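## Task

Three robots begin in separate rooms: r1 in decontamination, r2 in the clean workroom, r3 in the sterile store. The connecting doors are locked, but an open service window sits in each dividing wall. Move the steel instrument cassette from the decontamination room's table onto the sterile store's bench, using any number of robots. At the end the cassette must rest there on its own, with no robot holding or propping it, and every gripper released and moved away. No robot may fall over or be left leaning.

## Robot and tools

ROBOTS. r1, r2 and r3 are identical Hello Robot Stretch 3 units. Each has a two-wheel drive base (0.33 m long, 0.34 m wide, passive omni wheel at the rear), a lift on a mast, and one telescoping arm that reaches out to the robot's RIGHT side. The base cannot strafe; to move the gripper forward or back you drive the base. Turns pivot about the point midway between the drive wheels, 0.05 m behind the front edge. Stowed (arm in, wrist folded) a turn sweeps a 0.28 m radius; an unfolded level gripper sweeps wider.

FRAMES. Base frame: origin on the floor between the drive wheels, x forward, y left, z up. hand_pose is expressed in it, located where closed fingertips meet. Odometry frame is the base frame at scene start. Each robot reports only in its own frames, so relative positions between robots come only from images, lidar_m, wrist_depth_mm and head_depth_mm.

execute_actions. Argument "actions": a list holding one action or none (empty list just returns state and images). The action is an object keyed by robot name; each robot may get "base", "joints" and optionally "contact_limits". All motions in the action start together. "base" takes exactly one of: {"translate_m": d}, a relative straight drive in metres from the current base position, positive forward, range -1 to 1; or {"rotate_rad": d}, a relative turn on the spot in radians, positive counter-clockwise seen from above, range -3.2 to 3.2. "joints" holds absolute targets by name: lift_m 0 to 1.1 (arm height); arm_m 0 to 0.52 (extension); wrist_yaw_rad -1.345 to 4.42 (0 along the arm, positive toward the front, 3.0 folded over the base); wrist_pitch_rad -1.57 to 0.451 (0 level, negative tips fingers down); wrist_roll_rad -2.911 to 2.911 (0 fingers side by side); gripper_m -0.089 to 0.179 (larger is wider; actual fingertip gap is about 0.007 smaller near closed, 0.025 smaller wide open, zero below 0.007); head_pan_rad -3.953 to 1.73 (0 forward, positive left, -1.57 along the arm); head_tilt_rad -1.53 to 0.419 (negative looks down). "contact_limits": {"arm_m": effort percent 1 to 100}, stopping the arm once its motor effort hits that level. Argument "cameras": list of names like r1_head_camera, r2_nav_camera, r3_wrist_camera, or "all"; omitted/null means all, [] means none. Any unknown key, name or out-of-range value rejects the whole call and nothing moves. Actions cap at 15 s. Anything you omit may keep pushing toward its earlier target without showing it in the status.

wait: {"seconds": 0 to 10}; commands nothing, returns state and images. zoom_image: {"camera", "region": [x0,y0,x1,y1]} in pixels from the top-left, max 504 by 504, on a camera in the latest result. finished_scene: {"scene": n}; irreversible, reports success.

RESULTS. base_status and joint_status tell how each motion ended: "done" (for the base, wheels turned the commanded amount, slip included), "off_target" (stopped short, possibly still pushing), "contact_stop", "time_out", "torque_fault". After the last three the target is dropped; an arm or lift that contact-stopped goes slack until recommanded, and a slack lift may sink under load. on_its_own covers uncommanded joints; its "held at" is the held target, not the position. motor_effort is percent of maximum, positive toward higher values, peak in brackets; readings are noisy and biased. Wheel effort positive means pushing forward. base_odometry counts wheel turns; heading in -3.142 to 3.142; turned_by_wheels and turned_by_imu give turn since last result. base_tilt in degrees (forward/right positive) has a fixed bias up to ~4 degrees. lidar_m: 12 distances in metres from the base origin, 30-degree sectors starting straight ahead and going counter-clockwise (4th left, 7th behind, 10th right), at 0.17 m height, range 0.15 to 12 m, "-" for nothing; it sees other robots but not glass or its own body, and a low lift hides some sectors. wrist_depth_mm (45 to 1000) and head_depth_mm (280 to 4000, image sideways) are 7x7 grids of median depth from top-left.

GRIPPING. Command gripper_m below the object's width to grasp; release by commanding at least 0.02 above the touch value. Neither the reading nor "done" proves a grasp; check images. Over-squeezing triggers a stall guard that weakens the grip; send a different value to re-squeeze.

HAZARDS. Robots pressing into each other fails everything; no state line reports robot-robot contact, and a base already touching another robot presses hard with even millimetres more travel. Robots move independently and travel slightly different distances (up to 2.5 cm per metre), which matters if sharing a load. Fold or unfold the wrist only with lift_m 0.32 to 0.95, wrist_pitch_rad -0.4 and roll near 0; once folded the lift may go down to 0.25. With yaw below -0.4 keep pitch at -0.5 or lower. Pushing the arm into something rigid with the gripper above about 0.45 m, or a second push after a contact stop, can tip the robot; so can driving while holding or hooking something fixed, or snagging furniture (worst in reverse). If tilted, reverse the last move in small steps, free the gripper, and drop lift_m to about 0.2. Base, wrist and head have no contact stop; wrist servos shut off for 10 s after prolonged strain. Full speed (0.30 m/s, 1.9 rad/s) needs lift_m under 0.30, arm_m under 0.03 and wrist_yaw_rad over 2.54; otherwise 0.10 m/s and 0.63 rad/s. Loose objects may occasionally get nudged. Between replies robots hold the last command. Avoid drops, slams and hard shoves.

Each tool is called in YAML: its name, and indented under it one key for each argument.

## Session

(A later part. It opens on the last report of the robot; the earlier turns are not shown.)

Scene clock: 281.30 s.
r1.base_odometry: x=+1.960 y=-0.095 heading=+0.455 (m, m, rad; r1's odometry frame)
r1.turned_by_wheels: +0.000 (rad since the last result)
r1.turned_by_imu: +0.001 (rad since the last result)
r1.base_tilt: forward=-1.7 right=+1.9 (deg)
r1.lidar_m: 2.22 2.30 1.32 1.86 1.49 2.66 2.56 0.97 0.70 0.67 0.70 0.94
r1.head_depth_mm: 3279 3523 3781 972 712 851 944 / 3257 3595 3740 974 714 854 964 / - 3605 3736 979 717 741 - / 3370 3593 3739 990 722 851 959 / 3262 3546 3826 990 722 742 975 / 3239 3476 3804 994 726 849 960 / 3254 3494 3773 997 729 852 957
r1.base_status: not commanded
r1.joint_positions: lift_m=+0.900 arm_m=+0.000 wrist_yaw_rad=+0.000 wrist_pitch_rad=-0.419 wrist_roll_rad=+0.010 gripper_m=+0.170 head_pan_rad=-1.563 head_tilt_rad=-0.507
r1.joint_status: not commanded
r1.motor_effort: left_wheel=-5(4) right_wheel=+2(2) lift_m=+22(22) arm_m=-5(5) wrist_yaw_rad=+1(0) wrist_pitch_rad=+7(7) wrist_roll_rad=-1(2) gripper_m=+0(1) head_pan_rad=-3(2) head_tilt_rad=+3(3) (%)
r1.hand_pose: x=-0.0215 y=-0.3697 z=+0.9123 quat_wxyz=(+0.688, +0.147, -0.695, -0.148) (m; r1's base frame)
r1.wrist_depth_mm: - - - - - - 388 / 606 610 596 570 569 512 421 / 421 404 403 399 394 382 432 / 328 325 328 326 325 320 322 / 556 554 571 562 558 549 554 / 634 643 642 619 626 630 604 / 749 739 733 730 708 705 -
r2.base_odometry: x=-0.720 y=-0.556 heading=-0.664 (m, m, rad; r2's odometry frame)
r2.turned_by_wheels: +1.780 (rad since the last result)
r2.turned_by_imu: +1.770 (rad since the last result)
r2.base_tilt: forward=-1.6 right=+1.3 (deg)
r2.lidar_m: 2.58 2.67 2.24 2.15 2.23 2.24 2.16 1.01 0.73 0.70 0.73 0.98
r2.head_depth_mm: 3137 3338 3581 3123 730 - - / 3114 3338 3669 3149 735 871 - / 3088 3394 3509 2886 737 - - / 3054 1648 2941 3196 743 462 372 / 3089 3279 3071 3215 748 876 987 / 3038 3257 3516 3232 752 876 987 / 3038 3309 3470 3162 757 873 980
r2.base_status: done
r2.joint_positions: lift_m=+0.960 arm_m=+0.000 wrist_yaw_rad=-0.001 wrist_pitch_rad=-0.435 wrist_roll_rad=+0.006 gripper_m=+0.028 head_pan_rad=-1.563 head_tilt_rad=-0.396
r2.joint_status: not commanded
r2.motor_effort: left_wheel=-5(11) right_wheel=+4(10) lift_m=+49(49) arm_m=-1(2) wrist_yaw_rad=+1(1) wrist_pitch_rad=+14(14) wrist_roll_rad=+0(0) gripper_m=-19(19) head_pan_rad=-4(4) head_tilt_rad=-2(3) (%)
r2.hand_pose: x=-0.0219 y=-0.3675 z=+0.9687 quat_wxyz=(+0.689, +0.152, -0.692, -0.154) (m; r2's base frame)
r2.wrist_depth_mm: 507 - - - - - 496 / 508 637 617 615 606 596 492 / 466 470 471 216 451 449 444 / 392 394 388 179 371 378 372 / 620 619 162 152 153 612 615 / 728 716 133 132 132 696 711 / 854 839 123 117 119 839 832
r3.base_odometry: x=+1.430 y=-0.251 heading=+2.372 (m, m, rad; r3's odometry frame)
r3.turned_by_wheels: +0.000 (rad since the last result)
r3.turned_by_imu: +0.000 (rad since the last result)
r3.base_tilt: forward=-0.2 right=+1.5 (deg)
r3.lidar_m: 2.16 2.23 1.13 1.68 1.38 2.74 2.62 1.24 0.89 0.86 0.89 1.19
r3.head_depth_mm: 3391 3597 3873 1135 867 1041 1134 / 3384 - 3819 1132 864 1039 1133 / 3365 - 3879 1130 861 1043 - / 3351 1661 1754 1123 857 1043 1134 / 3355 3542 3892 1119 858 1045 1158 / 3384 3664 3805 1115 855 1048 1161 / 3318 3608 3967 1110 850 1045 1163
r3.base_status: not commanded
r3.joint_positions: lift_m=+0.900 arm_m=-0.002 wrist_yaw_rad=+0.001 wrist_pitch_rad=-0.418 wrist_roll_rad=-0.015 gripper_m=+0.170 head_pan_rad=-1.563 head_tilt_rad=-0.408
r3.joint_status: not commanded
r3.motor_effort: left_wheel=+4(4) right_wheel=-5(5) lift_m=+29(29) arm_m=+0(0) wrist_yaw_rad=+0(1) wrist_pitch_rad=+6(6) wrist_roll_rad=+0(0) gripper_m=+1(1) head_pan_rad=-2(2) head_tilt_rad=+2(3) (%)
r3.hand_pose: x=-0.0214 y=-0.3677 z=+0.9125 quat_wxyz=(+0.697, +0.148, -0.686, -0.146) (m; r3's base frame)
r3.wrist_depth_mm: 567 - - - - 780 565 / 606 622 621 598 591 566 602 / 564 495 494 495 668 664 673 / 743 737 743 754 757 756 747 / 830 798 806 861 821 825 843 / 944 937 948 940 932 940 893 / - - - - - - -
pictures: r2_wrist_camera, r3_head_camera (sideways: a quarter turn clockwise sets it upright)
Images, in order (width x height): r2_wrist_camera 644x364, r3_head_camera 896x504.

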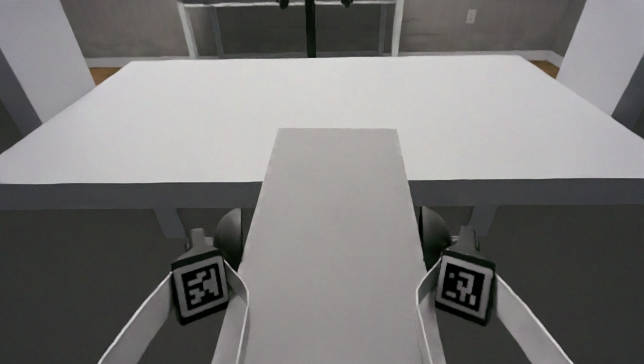

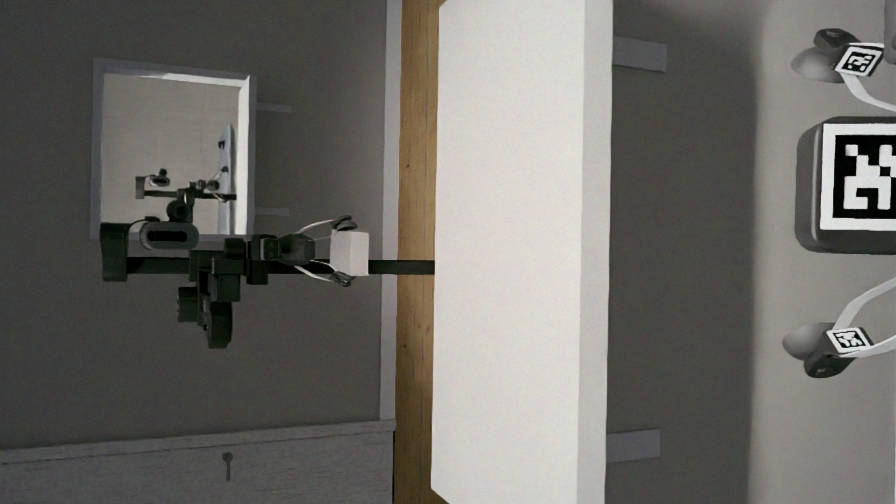

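Same sill height (≈2 mm lower).

execute_actions:
  actions:
    - {"r2":{"joints":{"arm_m":0.48,"lift_m":0.905}},"r3":{"base":{"translate_m":0.04},"joints":{"arm_m":0.12,"lift_m":0.89}}}
  cameras: []

execute_actions:
  actions:
    - {"r2":{"joints":{"lift_m":0.878}}}
  cameras: ["r3_wrist_camera"]

execute_actions:
  actions:
    - {"r2":{"joints":{"gripper_m":0.17}}}
  cameras: []

execute_actions:
  actions:
    - {"r2":{"joints":{"arm_m":0.2,"lift_m":0.9}},"r3":{"joints":{"arm_m":0.3}}}
  cameras: ["r3_wrist_camera"]

Scene clock: 294.30 s.
r1.base_odometry: x=+1.960 y=-0.095 heading=+0.455 (m, m, rad; r1's odometry frame)
r1.turned_by_wheels: +0.000 (rad since the last result)
r1.turned_by_imu: +0.002 (rad since the last result)
r1.base_tilt: forward=-1.8 right=+1.9 (deg)
r1.lidar_m: 2.22 2.29 1.32 1.86 1.49 2.67 2.55 0.97 0.70 0.67 0.69 0.94
r1.head_depth_mm: 3265 3544 3755 971 712 855 946 / 3347 3536 3754 976 714 855 962 / - 3625 3761 981 719 743 - / 3331 3570 3792 984 720 853 960 / 3224 3483 3823 990 723 741 977 / 3267 3490 3805 992 724 852 956 / 3256 3490 3807 999 727 849 959
r1.base_status: not commanded
r1.joint_positions: lift_m=+0.900 arm_m=+0.000 wrist_yaw_rad=+0.000 wrist_pitch_rad=-0.419 wrist_roll_rad=+0.010 gripper_m=+0.170 head_pan_rad=-1.563 head_tilt_rad=-0.507
r1.joint_status: not commanded
r1.motor_effort: left_wheel=-4(5) right_wheel=+2(2) lift_m=+22(22) arm_m=-5(5) wrist_yaw_rad=+0(0) wrist_pitch_rad=+7(7) wrist_roll_rad=-2(1) gripper_m=+0(0) head_pan_rad=-3(2) head_tilt_rad=+3(3) (%)
r1.hand_pose: x=-0.0215 y=-0.3697 z=+0.9123 quat_wxyz=(+0.688, +0.147, -0.695, -0.148) (m; r1's base frame)
r1.wrist_depth_mm: - - - - - - 394 / 611 598 588 580 560 513 421 / 416 417 406 398 391 389 434 / 333 329 324 325 323 324 324 / 569 553 567 557 555 563 537 / 619 632 631 627 637 628 623 / 751 703 728 725 704 708 -
r2.base_odometry: x=-0.720 y=-0.556 heading=-0.664 (m, m, rad; r2's odometry frame)
r2.turned_by_wheels: +0.000 (rad since the last result)
r2.turned_by_imu: +0.001 (rad since the last result)
r2.base_tilt: forward=-1.7 right=+1.4 (deg)
r2.lidar_m: 2.58 2.68 2.24 2.16 2.22 2.24 2.16 1.01 0.73 0.70 0.73 0.99
r2.head_depth_mm: 3081 3397 3554 3185 - 906 1013 / 3090 3323 3623 3634 703 892 1003 / 3117 3324 3488 - 736 889 995 / 3142 1634 1675 1876 743 880 991 / 3069 3268 3517 3194 746 877 990 / 3032 3288 3483 3313 750 875 984 / 3070 3301 3491 3097 755 869 977
r2.base_status: not commanded
r2.joint_positions: lift_m=+0.905 arm_m=+0.480 wrist_yaw_rad=-0.001 wrist_pitch_rad=-0.435 wrist_roll_rad=+0.006 gripper_m=+0.028 head_pan_rad=-1.563 head_tilt_rad=-0.396
r2.joint_status: all done
r2.motor_effort: left_wheel=-5(5) right_wheel=+4(4) lift_m=+37(44) arm_m=+3(2) wrist_yaw_rad=+0(1) wrist_pitch_rad=+14(15) wrist_roll_rad=+0(0) gripper_m=-19(19) head_pan_rad=-3(5) head_tilt_rad=-2(2) (%)
r2.hand_pose: x=-0.0219 y=-0.8469 z=+0.9139 quat_wxyz=(+0.689, +0.152, -0.692, -0.154) (m; r2's base frame)
r2.wrist_depth_mm: - - - - - - - / - - - - - - - / - - - 220 - - - / 283 278 277 179 252 270 267 / 232 232 164 152 154 225 222 / 199 198 133 132 131 195 192 / 174 173 123 117 119 170 170
r3.base_odometry: x=+1.401 y=-0.223 heading=+2.373 (m, m, rad; r3's odometry frame)
r3.turned_by_wheels: +0.000 (rad since the last result)
r3.turned_by_imu: +0.001 (rad since the last result)
r3.base_tilt: forward=-0.1 right=+1.6 (deg)
r3.lidar_m: 2.11 2.19 1.11 1.68 1.41 1.43 2.66 1.24 0.89 0.86 0.88 1.19
r3.head_depth_mm: 3444 3541 3890 1137 826 - - / 3348 - 3870 1130 867 - - / 3338 - 3851 1070 859 - - / 3313 3495 1013 976 822 1039 1168 / 3410 3620 3835 1126 854 1041 1154 / 3376 3595 3917 1117 852 1049 1156 / 3370 3591 3879 1111 848 1048 1155
r3.base_status: done
r3.joint_positions: lift_m=+0.890 arm_m=+0.120 wrist_yaw_rad=+0.001 wrist_pitch_rad=-0.418 wrist_roll_rad=-0.015 gripper_m=+0.170 head_pan_rad=-1.563 head_tilt_rad=-0.408
r3.joint_status: all done
r3.motor_effort: left_wheel=+4(9) right_wheel=-4(7) lift_m=+24(26) arm_m=+6(5) wrist_yaw_rad=+0(0) wrist_pitch_rad=+6(6) wrist_roll_rad=+0(0) gripper_m=+1(0) head_pan_rad=-2(2) head_tilt_rad=+2(2) (%)
r3.hand_pose: x=-0.0214 y=-0.4890 z=+0.9028 quat_wxyz=(+0.697, +0.148, -0.686, -0.146) (m; r3's base frame)
r3.wrist_depth_mm: 500 - - - - - 511 / 505 594 570 436 554 538 495 / 404 400 387 388 381 380 373 / 586 587 587 598 592 589 595 / 644 630 661 654 656 645 672 / 733 736 754 724 753 733 700 / 854 884 841 845 878 858 923
pictures: none
No camera images: the call's "cameras" was empty. Leave "cameras" out to get every camera's image.

Scene clock: 295.33 s.
r1.base_odometry: x=+1.960 y=-0.095 heading=+0.455 (m, m, rad; r1's odometry frame)
r1.turned_by_wheels: +0.000 (rad since the last result)
r1.turned_by_imu: +0.000 (rad since the last result)
r1.base_tilt: forward=-1.8 right=+2.0 (deg)
r1.lidar_m: 2.22 2.30 1.32 1.86 1.50 2.67 2.55 0.97 0.70 0.67 0.70 0.94
r1.head_depth_mm: 3258 3536 3752 974 714 853 944 / 3330 3570 3783 975 715 855 961 / - 3662 3745 983 718 742 - / 3327 3601 3793 985 721 853 961 / 3247 3549 3799 990 723 743 977 / 3280 3484 3785 994 726 852 959 / 3258 3499 3782 1002 727 850 957
r1.base_status: not commanded
r1.joint_positions: lift_m=+0.900 arm_m=+0.000 wrist_yaw_rad=+0.000 wrist_pitch_rad=-0.419 wrist_roll_rad=+0.010 gripper_m=+0.170 head_pan_rad=-1.563 head_tilt_rad=-0.507
r1.joint_status: not commanded
r1.motor_effort: left_wheel=-5(5) right_wheel=+2(2) lift_m=+22(22) arm_m=-5(5) wrist_yaw_rad=+0(1) wrist_pitch_rad=+7(7) wrist_roll_rad=-1(2) gripper_m=+0(0) head_pan_rad=-2(2) head_tilt_rad=+3(2) (%)
r1.hand_pose: x=-0.0215 y=-0.3697 z=+0.9123 quat_wxyz=(+0.688, +0.147, -0.695, -0.148) (m; r1's base frame)
r1.wrist_depth_mm: - - - - - - 388 / 612 602 580 579 560 514 414 / 418 409 402 403 393 392 431 / 332 326 325 325 325 326 324 / 562 557 557 561 571 565 566 / 630 628 631 630 635 616 603 / 762 734 727 724 715 711 -
r2.base_odometry: x=-0.720 y=-0.556 heading=-0.664 (m, m, rad; r2's odometry frame)
r2.turned_by_wheels: +0.000 (rad since the last result)
r2.turned_by_imu: +0.000 (rad since the last result)
r2.base_tilt: forward=-1.7 right=+1.4 (deg)
r2.lidar_m: 2.59 2.67 2.24 2.15 2.24 2.25 2.16 1.01 0.73 0.70 0.73 0.99
r2.head_depth_mm: 3094 3336 3677 3126 800 - 1035 / 3124 3379 3636 3661 703 890 1001 / 3077 3311 3468 - 737 878 994 / 3047 1643 1664 2564 742 881 988 / 3091 3322 3450 3277 745 875 994 / 3077 3298 3463 3274 751 882 982 / 3084 3269 3411 3091 753 871 975
r2.base_status: not commanded
r2.joint_positions: lift_m=+0.878 arm_m=+0.480 wrist_yaw_rad=-0.001 wrist_pitch_rad=-0.418 wrist_roll_rad=+0.006 gripper_m=+0.028 head_pan_rad=-1.563 head_tilt_rad=-0.396
r2.joint_status: all done
r2.motor_effort: left_wheel=-5(5) right_wheel=+4(4) lift_m=+32(38) arm_m=+2(3) wrist_yaw_rad=+2(1) wrist_pitch_rad=+9(14) wrist_roll_rad=+0(0) gripper_m=-19(19) head_pan_rad=-4(4) head_tilt_rad=-3(2) (%)
r2.hand_pose: x=-0.0219 y=-0.8491 z=+0.8909 quat_wxyz=(+0.690, +0.146, -0.693, -0.148) (m; r2's base frame)
r2.wrist_depth_mm: - - - - - - - / - - - - - - - / - - - - - - - / 246 244 242 187 220 237 234 / 203 202 193 155 157 196 195 / 172 173 132 132 131 171 166 / 149 150 120 115 117 146 145
r3.base_odometry: x=+1.401 y=-0.223 heading=+2.373 (m, m, rad; r3's odometry frame)
r3.turned_by_wheels: +0.000 (rad since the last result)
r3.turned_by_imu: +0.000 (rad since the last result)
r3.base_tilt: forward=-0.2 right=+1.6 (deg)
r3.lidar_m: 2.12 2.18 1.11 1.68 1.41 1.43 2.66 1.24 0.89 0.86 0.88 1.18
r3.head_depth_mm: 3397 3599 3851 1138 824 - - / 3383 - 3917 1128 860 - - / 3372 - 3831 1123 860 - - / 3303 3453 1129 979 818 1036 1175 / 3382 3586 3871 1116 856 1045 1155 / 3426 3600 3953 1114 853 1047 1156 / 3373 3580 3794 1106 851 1044 1156
r3.base_status: not commanded
r3.joint_positions: lift_m=+0.890 arm_m=+0.120 wrist_yaw_rad=+0.001 wrist_pitch_rad=-0.418 wrist_roll_rad=-0.015 gripper_m=+0.170 head_pan_rad=-1.563 head_tilt_rad=-0.408
r3.joint_status: not commanded
r3.motor_effort: left_wheel=+4(4) right_wheel=-5(4) lift_m=+24(24) arm_m=+5(6) wrist_yaw_rad=+0(1) wrist_pitch_rad=+6(7) wrist_roll_rad=+0(0) gripper_m=+0(0) head_pan_rad=-2(2) head_tilt_rad=+2(3) (%)
r3.hand_pose: x=-0.0214 y=-0.4890 z=+0.9028 quat_wxyz=(+0.697, +0.148, -0.686, -0.146) (m; r3's base frame)
r3.wrist_depth_mm: 484 - - - - - 514 / 491 584 568 466 533 536 489 / 404 396 395 385 376 375 379 / 591 593 591 590 593 595 590 / 651 643 645 664 657 639 667 / 739 737 721 732 747 747 735 / 842 872 864 849 857 881 901
pictures: r3_wrist_camera
Images, in order (width x height): r3_wrist_camera 644x364.

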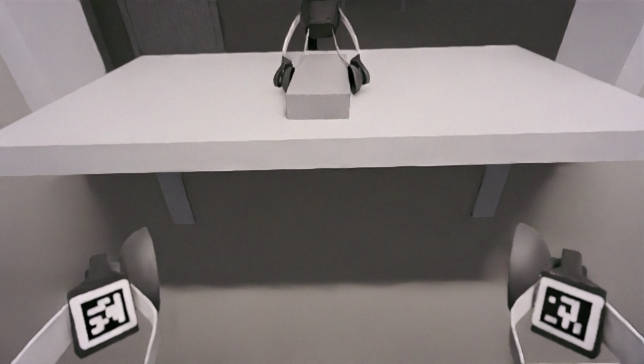

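Scene clock: 297.23 s.
r1.base_odometry: x=+1.960 y=-0.095 heading=+0.455 (m, m, rad; r1's odometry frame)
r1.turned_by_wheels: +0.000 (rad since the last result)
r1.turned_by_imu: +0.000 (rad since the last result)
r1.base_tilt: forward=-1.8 right=+2.0 (deg)
r1.lidar_m: 2.22 2.29 1.32 1.86 1.49 2.67 2.55 0.97 0.70 0.67 0.70 0.94
r1.head_depth_mm: 3249 3546 3753 971 712 853 943 / 3353 3563 3730 975 714 853 959 / - 3662 3772 981 718 744 - / 3332 3563 3793 986 721 852 959 / 3289 3506 3792 991 724 742 975 / 3229 3496 3810 993 725 852 958 / 3216 3511 3780 998 728 850 958
r1.base_status: not commanded
r1.joint_positions: lift_m=+0.900 arm_m=+0.000 wrist_yaw_rad=+0.000 wrist_pitch_rad=-0.419 wrist_roll_rad=+0.010 gripper_m=+0.170 head_pan_rad=-1.563 head_tilt_rad=-0.507
r1.joint_status: not commanded
r1.motor_effort: left_wheel=-5(5) right_wheel=+2(2) lift_m=+22(22) arm_m=-6(5) wrist_yaw_rad=+0(0) wrist_pitch_rad=+7(7) wrist_roll_rad=-1(1) gripper_m=+0(1) head_pan_rad=-3(2) head_tilt_rad=+3(3) (%)
r1.hand_pose: x=-0.0215 y=-0.3697 z=+0.9123 quat_wxyz=(+0.688, +0.147, -0.695, -0.148) (m; r1's base frame)
r1.wrist_depth_mm: - - - - - - 387 / 624 604 590 579 559 510 417 / 413 405 406 398 395 388 431 / 330 329 327 321 323 320 323 / 565 551 561 555 561 554 550 / 635 642 641 636 615 617 610 / 748 735 723 720 723 720 -
r2.base_odometry: x=-0.720 y=-0.556 heading=-0.664 (m, m, rad; r2's odometry frame)
r2.turned_by_wheels: +0.000 (rad since the last result)
r2.turned_by_imu: +0.000 (rad since the last result)
r2.base_tilt: forward=-1.7 right=+1.3 (deg)
r2.lidar_m: 2.58 2.68 2.23 2.15 2.22 2.24 2.16 1.01 0.73 0.70 0.73 0.99
r2.head_depth_mm: 3080 3305 3665 3192 800 - 1036 / 3143 3350 3582 3694 703 890 1004 / 3120 3296 3503 - 739 886 998 / 3099 1634 1674 1894 741 882 996 / 3122 3328 3547 3240 747 881 990 / 3074 3293 3502 3258 750 876 982 / 3029 3341 3416 3090 755 870 973
r2.base_status: not commanded
r2.joint_positions: lift_m=+0.878 arm_m=+0.480 wrist_yaw_rad=-0.002 wrist_pitch_rad=-0.413 wrist_roll_rad=+0.006 gripper_m=+0.170 head_pan_rad=-1.563 head_tilt_rad=-0.396
r2.joint_status: all done
r2.motor_effort: left_wheel=-5(5) right_wheel=+4(4) lift_m=+34(34) arm_m=+3(3) wrist_yaw_rad=+1(0) wrist_pitch_rad=+7(10) wrist_roll_rad=+0(0) gripper_m=+0(84) head_pan_rad=-4(4) head_tilt_rad=-2(2) (%)
r2.hand_pose: x=-0.0219 y=-0.8498 z=+0.8921 quat_wxyz=(+0.690, +0.144, -0.694, -0.146) (m; r2's base frame)
r2.wrist_depth_mm: - - - - - - - / - - - - - - - / - - - - - - - / 250 247 245 189 231 237 235 / 206 205 196 156 168 200 197 / - 171 164 133 136 169 172 / - 149 120 116 116 148 143
r3.base_odometry: x=+1.401 y=-0.223 heading=+2.373 (m, m, rad; r3's odometry frame)
r3.turned_by_wheels: +0.000 (rad since the last result)
r3.turned_by_imu: +0.000 (rad since the last result)
r3.base_tilt: forward=-0.2 right=+1.5 (deg)
r3.lidar_m: 2.12 2.19 1.11 1.68 1.41 1.43 2.66 1.24 0.89 0.86 0.88 1.19
r3.head_depth_mm: 3353 3573 3864 1137 827 - - / 3391 - 3867 1135 863 - - / 3347 - 3849 1129 861 - - / 3311 3477 1132 973 821 1038 1172 / 3422 3605 3868 1121 856 1042 1153 / 3393 3558 3939 1112 852 1048 1157 / 3366 3603 3807 1107 849 1047 1157
r3.base_status: not commanded
r3.joint_positions: lift_m=+0.890 arm_m=+0.120 wrist_yaw_rad=+0.001 wrist_pitch_rad=-0.418 wrist_roll_rad=-0.015 gripper_m=+0.170 head_pan_rad=-1.563 head_tilt_rad=-0.408
r3.joint_status: not commanded
r3.motor_effort: left_wheel=+4(4) right_wheel=-5(6) lift_m=+23(23) arm_m=+5(5) wrist_yaw_rad=+0(1) wrist_pitch_rad=+6(6) wrist_roll_rad=+0(0) gripper_m=+1(1) head_pan_rad=-2(2) head_tilt_rad=+2(3) (%)
r3.hand_pose: x=-0.0214 y=-0.4890 z=+0.9028 quat_wxyz=(+0.697, +0.148, -0.686, -0.146) (m; r3's base frame)
r3.wrist_depth_mm: 500 - - - - - 508 / 508 600 522 495 507 522 485 / 404 403 393 387 378 373 378 / 580 582 583 582 579 587 589 / 646 627 653 653 666 660 652 / 740 751 757 761 751 755 737 / 852 889 865 882 863 836 920
pictures: none
No camera images: the call's "cameras" was empty. Leave "cameras" out to get every camera's image.

Scene clock: 300.53 s.
r1.base_odometry: x=+1.960 y=-0.095 heading=+0.455 (m, m, rad; r1's odometry frame)
r1.turned_by_wheels: +0.000 (rad since the last result)
r1.turned_by_imu: +0.001 (rad since the last result)
r1.base_tilt: forward=-1.8 right=+1.9 (deg)
r1.lidar_m: 2.22 2.30 1.32 1.86 1.49 2.67 2.55 0.97 0.70 0.67 0.69 0.94
r1.head_depth_mm: 3274 3503 3773 970 712 852 945 / 3362 3564 3768 978 715 853 961 / - 3625 3776 980 717 743 - / 3339 3597 3784 988 720 850 961 / 3279 3457 3756 991 722 742 975 / 3271 3500 3795 996 725 852 957 / 3276 3494 3770 999 727 852 954
r1.base_status: not commanded
r1.joint_positions: lift_m=+0.900 arm_m=+0.000 wrist_yaw_rad=+0.000 wrist_pitch_rad=-0.419 wrist_roll_rad=+0.010 gripper_m=+0.170 head_pan_rad=-1.563 head_tilt_rad=-0.507
r1.joint_status: not commanded
r1.motor_effort: left_wheel=-4(4) right_wheel=+2(2) lift_m=+22(22) arm_m=-5(5) wrist_yaw_rad=+0(1) wrist_pitch_rad=+7(7) wrist_roll_rad=-1(1) gripper_m=+1(0) head_pan_rad=-2(2) head_tilt_rad=+3(3) (%)
r1.hand_pose: x=-0.0215 y=-0.3697 z=+0.9123 quat_wxyz=(+0.688, +0.147, -0.695, -0.148) (m; r1's base frame)
r1.wrist_depth_mm: - - - - - - 388 / 624 603 588 570 575 515 414 / 420 409 401 402 393 388 426 / 330 328 324 328 320 323 323 / 557 553 553 564 554 563 549 / 630 644 632 640 633 615 607 / 728 731 730 725 732 719 -
r2.base_odometry: x=-0.720 y=-0.556 heading=-0.664 (m, m, rad; r2's odometry frame)
r2.turned_by_wheels: +0.000 (rad since the last result)
r2.turned_by_imu: +0.000 (rad since the last result)
r2.base_tilt: forward=-1.7 right=+1.3 (deg)
r2.lidar_m: 2.58 2.67 2.24 2.15 2.23 2.25 2.15 1.01 0.73 0.70 0.73 0.99
r2.head_depth_mm: 3080 3360 3587 3184 - 907 1028 / 3111 3329 3621 3183 - 929 997 / 3058 3364 3454 2838 - 933 997 / 3050 1639 1480 1851 780 896 997 / 3081 3316 3503 3285 765 881 994 / 3039 3273 3501 3294 750 878 984 / 3022 3302 3513 3079 756 872 979
r2.base_status: not commanded
r2.joint_positions: lift_m=+0.900 arm_m=+0.200 wrist_yaw_rad=-0.002 wrist_pitch_rad=-0.412 wrist_roll_rad=+0.006 gripper_m=+0.170 head_pan_rad=-1.563 head_tilt_rad=-0.396
r2.joint_status: all done
r2.motor_effort: left_wheel=-5(5) right_wheel=+4(4) lift_m=+46(49) arm_m=-2(3) wrist_yaw_rad=+1(0) wrist_pitch_rad=+7(8) wrist_roll_rad=+0(0) gripper_m=+0(0) head_pan_rad=-4(4) head_tilt_rad=-2(2) (%)
r2.hand_pose: x=-0.0219 y=-0.5704 z=+0.9139 quat_wxyz=(+0.690, +0.144, -0.694, -0.146) (m; r2's base frame)
r2.wrist_depth_mm: - - - - - - - / - 501 494 419 473 476 461 / 370 365 356 315 350 346 347 / 291 286 282 282 279 276 275 / 239 236 234 234 231 230 227 / 207 198 201 196 197 195 199 / - 186 184 183 180 180 185
r3.base_odometry: x=+1.401 y=-0.223 heading=+2.373 (m, m, rad; r3's odometry frame)
r3.turned_by_wheels: +0.000 (rad since the last result)
r3.turned_by_imu: +0.000 (rad since the last result)
r3.base_tilt: forward=-0.2 right=+1.6 (deg)
r3.lidar_m: 2.12 2.19 1.11 1.68 1.41 1.42 2.66 1.24 0.89 0.86 0.88 1.19
r3.head_depth_mm: 3356 3547 3869 2377 - 1047 1156 / 3355 - 3827 3578 - 1047 1150 / 3371 - 3826 1161 - 1056 1154 / 3381 3513 1274 1126 858 1041 1153 / 3360 3554 3864 1120 855 1047 1157 / 3377 3640 3884 1115 850 1046 1152 / 3360 3602 3852 1106 847 1049 1154
r3.base_status: not commanded
r3.joint_positions: lift_m=+0.890 arm_m=+0.300 wrist_yaw_rad=+0.000 wrist_pitch_rad=-0.418 wrist_roll_rad=-0.015 gripper_m=+0.170 head_pan_rad=-1.563 head_tilt_rad=-0.408
r3.joint_status: all done
r3.motor_effort: left_wheel=+4(4) right_wheel=-5(5) lift_m=+24(24) arm_m=+5(3) wrist_yaw_rad=+0(0) wrist_pitch_rad=+6(6) wrist_roll_rad=+0(0) gripper_m=+1(0) head_pan_rad=-2(3) head_tilt_rad=+3(1) (%)
r3.hand_pose: x=-0.0214 y=-0.6690 z=+0.9028 quat_wxyz=(+0.697, +0.148, -0.686, -0.146) (m; r3's base frame)
r3.wrist_depth_mm: - - - - - - - / - - 575 557 546 528 - / 400 399 387 309 377 370 363 / 302 299 293 246 286 285 281 / 246 250 239 237 232 237 229 / 225 226 228 229 226 228 222 / 535 542 523 536 528 531 577
pictures: r3_wrist_camera
Images, in order (width x height): r3_wrist_camera 644x364.

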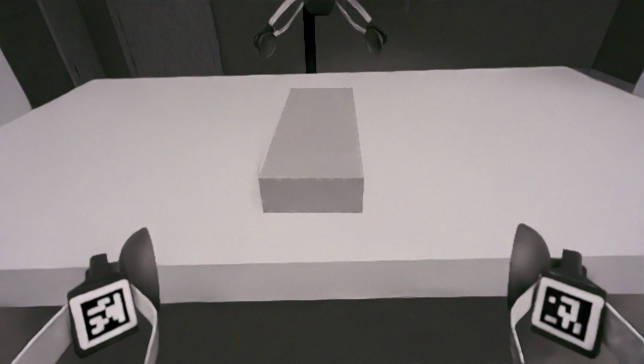

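execute_actions:
  actions:
    - {"r2":{"joints":{"arm_m":0.0}},"r3":{"base":{"translate_m":0.018},"joints":{"arm_m":0.49,"lift_m":0.872}}}
  cameras: ["r3_wrist_camera"]

execute_actions:
  actions:
    - {"r3":{"joints":{"gripper_m":0.035}}}
  cameras: ["r3_wrist_camera","r2_head_camera"]

Scene clock: 309.83 s.
r1.base_odometry: x=+1.960 y=-0.095 heading=+0.455 (m, m, rad; r1's odometry frame)
r1.turned_by_wheels: +0.000 (rad since the last result)
r1.turned_by_imu: +0.001 (rad since the last result)
r1.base_tilt: forward=-1.7 right=+2.0 (deg)
r1.lidar_m: 2.22 2.29 1.32 1.86 1.49 2.67 2.56 0.97 0.70 0.67 0.70 0.94
r1.head_depth_mm: 3259 3500 3781 970 712 852 946 / 3310 3545 3737 972 717 854 962 / - 3644 3744 983 720 743 - / 3298 3601 3750 982 721 853 958 / 3257 3533 3773 986 723 743 975 / 3248 3512 3769 996 725 851 956 / 3258 3495 3815 1000 728 853 955
r1.base_status: not commanded
r1.joint_positions: lift_m=+0.900 arm_m=+0.000 wrist_yaw_rad=+0.000 wrist_pitch_rad=-0.419 wrist_roll_rad=+0.010 gripper_m=+0.170 head_pan_rad=-1.563 head_tilt_rad=-0.507
r1.joint_status: not commanded
r1.motor_effort: left_wheel=-5(4) right_wheel=+2(2) lift_m=+22(22) arm_m=-6(5) wrist_yaw_rad=-1(1) wrist_pitch_rad=+7(7) wrist_roll_rad=-1(2) gripper_m=+0(0) head_pan_rad=-2(2) head_tilt_rad=+3(3) (%)
r1.hand_pose: x=-0.0215 y=-0.3697 z=+0.9123 quat_wxyz=(+0.688, +0.147, -0.695, -0.148) (m; r1's base frame)
r1.wrist_depth_mm: - - - - - - 386 / 615 599 598 565 581 501 422 / 415 411 405 391 395 389 430 / 327 327 327 324 322 326 325 / 572 553 565 570 555 552 566 / 629 632 633 635 630 633 608 / 753 734 717 726 716 704 -
r2.base_odometry: x=-0.720 y=-0.556 heading=-0.664 (m, m, rad; r2's odometry frame)
r2.turned_by_wheels: +0.000 (rad since the last result)
r2.turned_by_imu: +0.000 (rad since the last result)
r2.base_tilt: forward=-1.6 right=+1.3 (deg)
r2.lidar_m: 2.58 2.67 2.24 2.15 2.22 2.24 2.16 1.01 0.73 0.70 0.73 0.99
r2.head_depth_mm: 3076 3309 3675 3117 733 894 971 / 3082 3333 3623 3141 735 889 990 / 3076 3372 3491 2880 740 874 - / 3079 1680 1366 968 743 881 990 / 3122 3276 3474 3223 750 878 1000 / 3085 3334 3509 3293 751 876 983 / 3068 3317 3519 3088 754 873 979
r2.base_status: not commanded
r2.joint_positions: lift_m=+0.900 arm_m=+0.000 wrist_yaw_rad=-0.002 wrist_pitch_rad=-0.412 wrist_roll_rad=+0.006 gripper_m=+0.170 head_pan_rad=-1.563 head_tilt_rad=-0.396
r2.joint_status: all done
r2.motor_effort: left_wheel=-5(5) right_wheel=+4(4) lift_m=+46(46) arm_m=-2(1) wrist_yaw_rad=+1(0) wrist_pitch_rad=+7(7) wrist_roll_rad=+0(0) gripper_m=+0(1) head_pan_rad=-4(3) head_tilt_rad=-2(2) (%)
r2.hand_pose: x=-0.0219 y=-0.3704 z=+0.9139 quat_wxyz=(+0.690, +0.144, -0.694, -0.146) (m; r2's base frame)
r2.wrist_depth_mm: 502 - - - - - 488 / 482 509 500 467 482 478 448 / 370 368 363 358 357 354 347 / 556 554 547 547 539 537 529 / 625 609 601 610 614 595 591 / 690 702 700 709 684 684 650 / 821 807 810 789 788 791 811
r3.base_odometry: x=+1.388 y=-0.210 heading=+2.373 (m, m, rad; r3's odometry frame)
r3.turned_by_wheels: +0.000 (rad since the last result)
r3.turned_by_imu: +0.001 (rad since the last result)
r3.base_tilt: forward=-0.2 right=+1.6 (deg)
r3.lidar_m: 2.10 2.16 1.10 1.68 1.43 1.42 2.68 1.25 0.89 0.85 0.88 1.19
r3.head_depth_mm: 3418 3689 3871 1139 - - 1149 / 3366 - 3862 3798 859 1040 1157 / 3333 - 3835 - 820 1047 1151 / 3323 3550 3726 1885 840 1045 1151 / 3349 3590 3932 1119 856 1038 1155 / 3407 3658 3884 1120 851 1045 1151 / 3390 3574 3817 1045 850 1051 1152
r3.base_status: done
r3.joint_positions: lift_m=+0.872 arm_m=+0.490 wrist_yaw_rad=+0.000 wrist_pitch_rad=-0.418 wrist_roll_rad=-0.015 gripper_m=+0.170 head_pan_rad=-1.563 head_tilt_rad=-0.408
r3.joint_status: all done
r3.motor_effort: left_wheel=+4(8) right_wheel=-5(7) lift_m=+24(26) arm_m=+6(5) wrist_yaw_rad=+0(0) wrist_pitch_rad=+6(6) wrist_roll_rad=+0(0) gripper_m=+0(1) head_pan_rad=-2(2) head_tilt_rad=+3(2) (%)
r3.hand_pose: x=-0.0215 y=-0.8590 z=+0.8848 quat_wxyz=(+0.697, +0.148, -0.686, -0.146) (m; r3's base frame)
r3.wrist_depth_mm: - - - - - - - / - - - - - - - / 361 349 345 339 334 328 323 / 270 266 261 199 234 251 247 / 216 221 209 161 173 210 202 / 183 177 171 135 138 172 176 / - 149 144 116 115 148 140
pictures: r3_wrist_camera
Images, in order (width x height): r3_wrist_camera 644x364.

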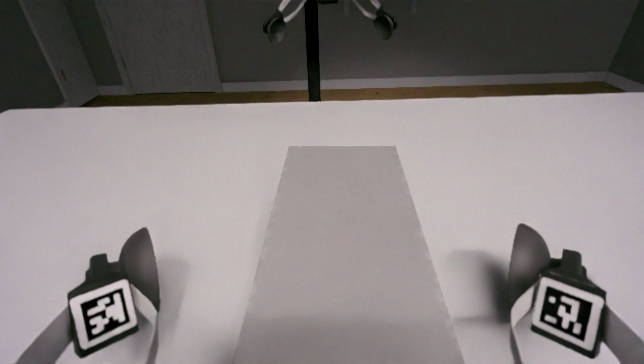

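Scene clock: 311.67 s.
r1.base_odometry: x=+1.960 y=-0.095 heading=+0.455 (m, m, rad; r1's odometry frame)
r1.turned_by_wheels: +0.000 (rad since the last result)
r1.turned_by_imu: +0.000 (rad since the last result)
r1.base_tilt: forward=-1.7 right=+2.0 (deg)
r1.lidar_m: 2.22 2.30 1.32 1.86 1.49 2.67 2.55 0.98 0.70 0.67 0.69 0.94
r1.head_depth_mm: 3274 3505 3769 969 714 850 945 / 3333 3538 3782 975 715 854 961 / - 3629 3795 979 720 745 - / 3341 3605 3760 983 722 853 958 / 3244 3527 3819 988 722 741 979 / 3231 3505 3800 993 726 853 956 / 3244 3512 3763 1000 729 850 956
r1.base_status: not commanded
r1.joint_positions: lift_m=+0.900 arm_m=+0.000 wrist_yaw_rad=+0.000 wrist_pitch_rad=-0.419 wrist_roll_rad=+0.010 gripper_m=+0.170 head_pan_rad=-1.563 head_tilt_rad=-0.507
r1.joint_status: not commanded
r1.motor_effort: left_wheel=-5(4) right_wheel=+2(2) lift_m=+22(22) arm_m=-5(5) wrist_yaw_rad=+0(1) wrist_pitch_rad=+7(7) wrist_roll_rad=-1(1) gripper_m=+0(0) head_pan_rad=-2(2) head_tilt_rad=+3(3) (%)
r1.hand_pose: x=-0.0215 y=-0.3697 z=+0.9123 quat_wxyz=(+0.688, +0.147, -0.695, -0.148) (m; r1's base frame)
r1.wrist_depth_mm: - - - - - - 384 / 600 606 591 574 573 516 428 / 413 410 405 401 395 391 433 / 327 323 324 329 322 322 319 / 579 560 558 553 551 559 559 / 637 628 638 627 632 607 606 / 745 736 713 740 721 713 -
r2.base_odometry: x=-0.720 y=-0.556 heading=-0.664 (m, m, rad; r2's odometry frame)
r2.turned_by_wheels: +0.000 (rad since the last result)
r2.turned_by_imu: +0.000 (rad since the last result)
r2.base_tilt: forward=-1.6 right=+1.3 (deg)
r2.lidar_m: 2.58 2.67 2.23 2.15 2.23 2.25 2.16 1.01 0.73 0.70 0.73 0.99
r2.head_depth_mm: 3116 3316 3639 3224 729 895 968 / 3126 3336 3629 3124 732 886 995 / 3066 3283 3474 2859 739 873 - / 3103 1683 1374 966 742 882 995 / 3059 3271 3437 3206 746 879 1001 / 3053 3320 3464 3299 750 876 987 / 3079 3334 3489 3127 756 870 976
r2.base_status: not commanded
r2.joint_positions: lift_m=+0.900 arm_m=+0.000 wrist_yaw_rad=-0.002 wrist_pitch_rad=-0.412 wrist_roll_rad=+0.006 gripper_m=+0.170 head_pan_rad=-1.563 head_tilt_rad=-0.396
r2.joint_status: not commanded
r2.motor_effort: left_wheel=-5(4) right_wheel=+4(4) lift_m=+46(46) arm_m=-1(2) wrist_yaw_rad=+1(1) wrist_pitch_rad=+7(7) wrist_roll_rad=+0(0) gripper_m=+0(0) head_pan_rad=-3(5) head_tilt_rad=-2(1) (%)
r2.hand_pose: x=-0.0219 y=-0.3704 z=+0.9139 quat_wxyz=(+0.690, +0.144, -0.694, -0.146) (m; r2's base frame)
r2.wrist_depth_mm: 496 - - 596 - - 486 / 482 503 500 472 478 470 459 / 371 369 365 359 354 354 348 / 554 548 543 542 548 546 536 / 611 605 612 617 610 612 610 / 694 707 696 698 687 691 675 / 844 821 823 797 780 802 827
r3.base_odometry: x=+1.388 y=-0.210 heading=+2.373 (m, m, rad; r3's odometry frame)
r3.turned_by_wheels: +0.000 (rad since the last result)
r3.turned_by_imu: +0.000 (rad since the last result)
r3.base_tilt: forward=-0.2 right=+1.6 (deg)
r3.lidar_m: 2.10 2.17 1.11 1.68 1.43 1.43 2.68 1.24 0.89 0.86 0.88 1.19
r3.head_depth_mm: 3375 3632 3881 1138 - - 1149 / 3363 - 3905 3885 862 1039 1152 / 3329 - 3838 - 823 1041 1148 / 3357 3477 1847 1874 835 1042 1157 / 3385 3551 3934 1120 857 1043 1155 / 3385 3597 3891 1113 848 1043 1155 / 3348 3577 3838 1046 850 1046 1152
r3.base_status: not commanded
r3.joint_positions: lift_m=+0.872 arm_m=+0.490 wrist_yaw_rad=-0.006 wrist_pitch_rad=-0.407 wrist_roll_rad=-0.015 gripper_m=+0.036 head_pan_rad=-1.563 head_tilt_rad=-0.408
r3.joint_status: all done
r3.motor_effort: left_wheel=+2(3) right_wheel=+1(4) lift_m=+24(24) arm_m=+5(5) wrist_yaw_rad=+5(8) wrist_pitch_rad=+2(6) wrist_roll_rad=+0(0) gripper_m=-23(98) head_pan_rad=-2(2) head_tilt_rad=+3(1) (%)
r3.hand_pose: x=-0.0229 y=-0.8604 z=+0.8873 quat_wxyz=(+0.698, +0.142, -0.687, -0.144) (m; r3's base frame)
r3.wrist_depth_mm: - - - - - - - / - - - - - - - / 373 365 355 356 343 339 332 / 277 273 268 206 248 258 255 / 220 218 217 165 178 209 208 / 183 183 139 138 137 178 174 / 157 155 125 119 120 149 150
pictures: r2_head_camera (sideways: a quarter turn clockwise sets it upright), r3_wrist_camera
Images, in order (width x height): r2_head_camera 896x504, r3_wrist_camera 644x364.

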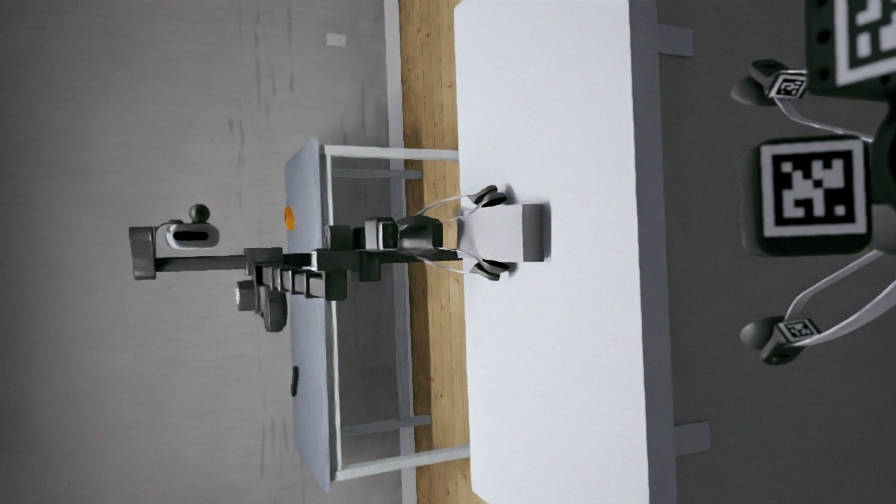

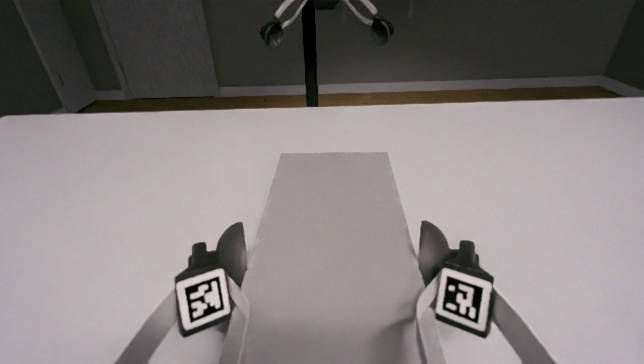

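execute_actions:
  actions:
    - {"r3":{"joints":{"lift_m":0.905}}}
  cameras: ["r3_wrist_camera"]

Scene clock: 320.47 s.
r1.base_odometry: x=+1.960 y=-0.095 heading=+0.455 (m, m, rad; r1's odometry frame)
r1.turned_by_wheels: +0.000 (rad since the last result)
r1.turned_by_imu: +0.001 (rad since the last result)
r1.base_tilt: forward=-1.8 right=+1.9 (deg)
r1.lidar_m: 2.22 2.30 1.32 1.86 1.49 2.68 2.55 0.97 0.70 0.67 0.70 0.94
r1.head_depth_mm: 3248 3489 3763 972 713 852 946 / 3367 3565 3727 974 716 852 961 / - 3614 3743 977 719 743 - / 3338 3626 3801 982 720 854 961 / 3257 3491 3837 989 722 742 975 / 3228 3515 3814 996 724 851 960 / 3259 3491 3745 1000 729 851 957
r1.base_status: not commanded
r1.joint_positions: lift_m=+0.900 arm_m=+0.000 wrist_yaw_rad=+0.000 wrist_pitch_rad=-0.419 wrist_roll_rad=+0.010 gripper_m=+0.170 head_pan_rad=-1.563 head_tilt_rad=-0.507
r1.joint_status: not commanded
r1.motor_effort: left_wheel=-5(5) right_wheel=+2(2) lift_m=+22(22) arm_m=-5(6) wrist_yaw_rad=+0(1) wrist_pitch_rad=+7(7) wrist_roll_rad=-1(2) gripper_m=+0(1) head_pan_rad=-3(2) head_tilt_rad=+2(3) (%)
r1.hand_pose: x=-0.0215 y=-0.3697 z=+0.9123 quat_wxyz=(+0.688, +0.147, -0.695, -0.148) (m; r1's base frame)
r1.wrist_depth_mm: - - - - - - 385 / 617 606 597 587 568 518 416 / 420 408 403 400 394 391 428 / 326 326 327 323 324 322 322 / 565 540 561 549 551 559 559 / 623 634 629 633 625 609 615 / 769 734 731 716 729 730 -
r2.base_odometry: x=-0.720 y=-0.556 heading=-0.664 (m, m, rad; r2's odometry frame)
r2.turned_by_wheels: +0.000 (rad since the last result)
r2.turned_by_imu: +0.000 (rad since the last result)
r2.base_tilt: forward=-1.7 right=+1.3 (deg)
r2.lidar_m: 2.58 2.67 2.24 2.15 2.23 2.25 2.16 1.01 0.73 0.70 0.73 0.99
r2.head_depth_mm: 3083 3306 3638 3151 730 894 970 / 3066 3357 3571 3193 732 888 993 / 3102 3278 3553 2823 738 871 - / 3062 1659 1015 958 743 880 994 / 3044 3286 3500 3193 747 881 999 / 3028 3379 3427 3252 749 875 983 / 3035 3349 3441 3087 755 873 974
r2.base_status: not commanded
r2.joint_positions: lift_m=+0.900 arm_m=+0.000 wrist_yaw_rad=-0.002 wrist_pitch_rad=-0.412 wrist_roll_rad=+0.006 gripper_m=+0.170 head_pan_rad=-1.563 head_tilt_rad=-0.396
r2.joint_status: not commanded
r2.motor_effort: left_wheel=-5(5) right_wheel=+4(4) lift_m=+46(46) arm_m=-2(2) wrist_yaw_rad=+0(1) wrist_pitch_rad=+7(7) wrist_roll_rad=+0(0) gripper_m=+1(0) head_pan_rad=-4(3) head_tilt_rad=-2(3) (%)
r2.hand_pose: x=-0.0219 y=-0.3704 z=+0.9139 quat_wxyz=(+0.690, +0.144, -0.694, -0.146) (m; r2's base frame)
r2.wrist_depth_mm: 508 - - 538 - - 488 / 474 513 494 480 474 475 448 / 373 368 362 356 354 350 348 / 553 545 551 545 546 536 527 / 621 617 616 615 607 601 608 / 689 694 685 684 712 681 648 / 828 827 796 818 784 806 814
r3.base_odometry: x=+1.388 y=-0.210 heading=+2.373 (m, m, rad; r3's odometry frame)
r3.turned_by_wheels: +0.000 (rad since the last result)
r3.turned_by_imu: +0.001 (rad since the last result)
r3.base_tilt: forward=-0.3 right=+1.6 (deg)
r3.lidar_m: 2.10 2.17 1.10 1.68 1.43 1.42 2.68 1.24 0.89 0.86 0.88 1.19
r3.head_depth_mm: 3355 3605 3830 3648 - 1050 1155 / 3397 - 3877 - 864 1039 1148 / 3342 - 3832 - 822 1042 1150 / 3307 3485 1848 1118 820 1043 1153 / 3378 3584 3899 1119 854 1046 1154 / 3365 3570 3911 1113 854 1043 1147 / 3364 3633 3844 1047 846 1049 1153
r3.base_status: not commanded
r3.joint_positions: lift_m=+0.905 arm_m=+0.490 wrist_yaw_rad=-0.002 wrist_pitch_rad=-0.439 wrist_roll_rad=-0.015 gripper_m=+0.042 head_pan_rad=-1.563 head_tilt_rad=-0.408
r3.joint_status: all done
r3.on_its_own: gripper_m is held at +0.041, not at your +0.035, by its stall guard, which is not easing now
r3.motor_effort: left_wheel=+3(3) right_wheel=-3(2) lift_m=+31(34) arm_m=+5(5) wrist_yaw_rad=+1(5) wrist_pitch_rad=+14(14) wrist_roll_rad=+0(0) gripper_m=-19(20) head_pan_rad=-2(2) head_tilt_rad=+3(3) (%)
r3.hand_pose: x=-0.0219 y=-0.8564 z=+0.9128 quat_wxyz=(+0.695, +0.155, -0.685, -0.154) (m; r3's base frame)
r3.wrist_depth_mm: - - - - - - - / - - - - - - - / 412 407 403 389 383 380 373 / 317 311 307 192 285 295 290 / 252 253 250 161 170 242 238 / 214 213 139 138 137 205 203 / 184 183 125 121 121 177 177
pictures: r3_wrist_camera
Images, in order (width x height): r3_wrist_camera 644x364.

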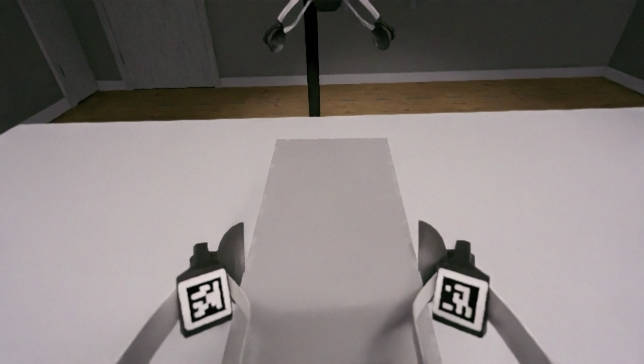

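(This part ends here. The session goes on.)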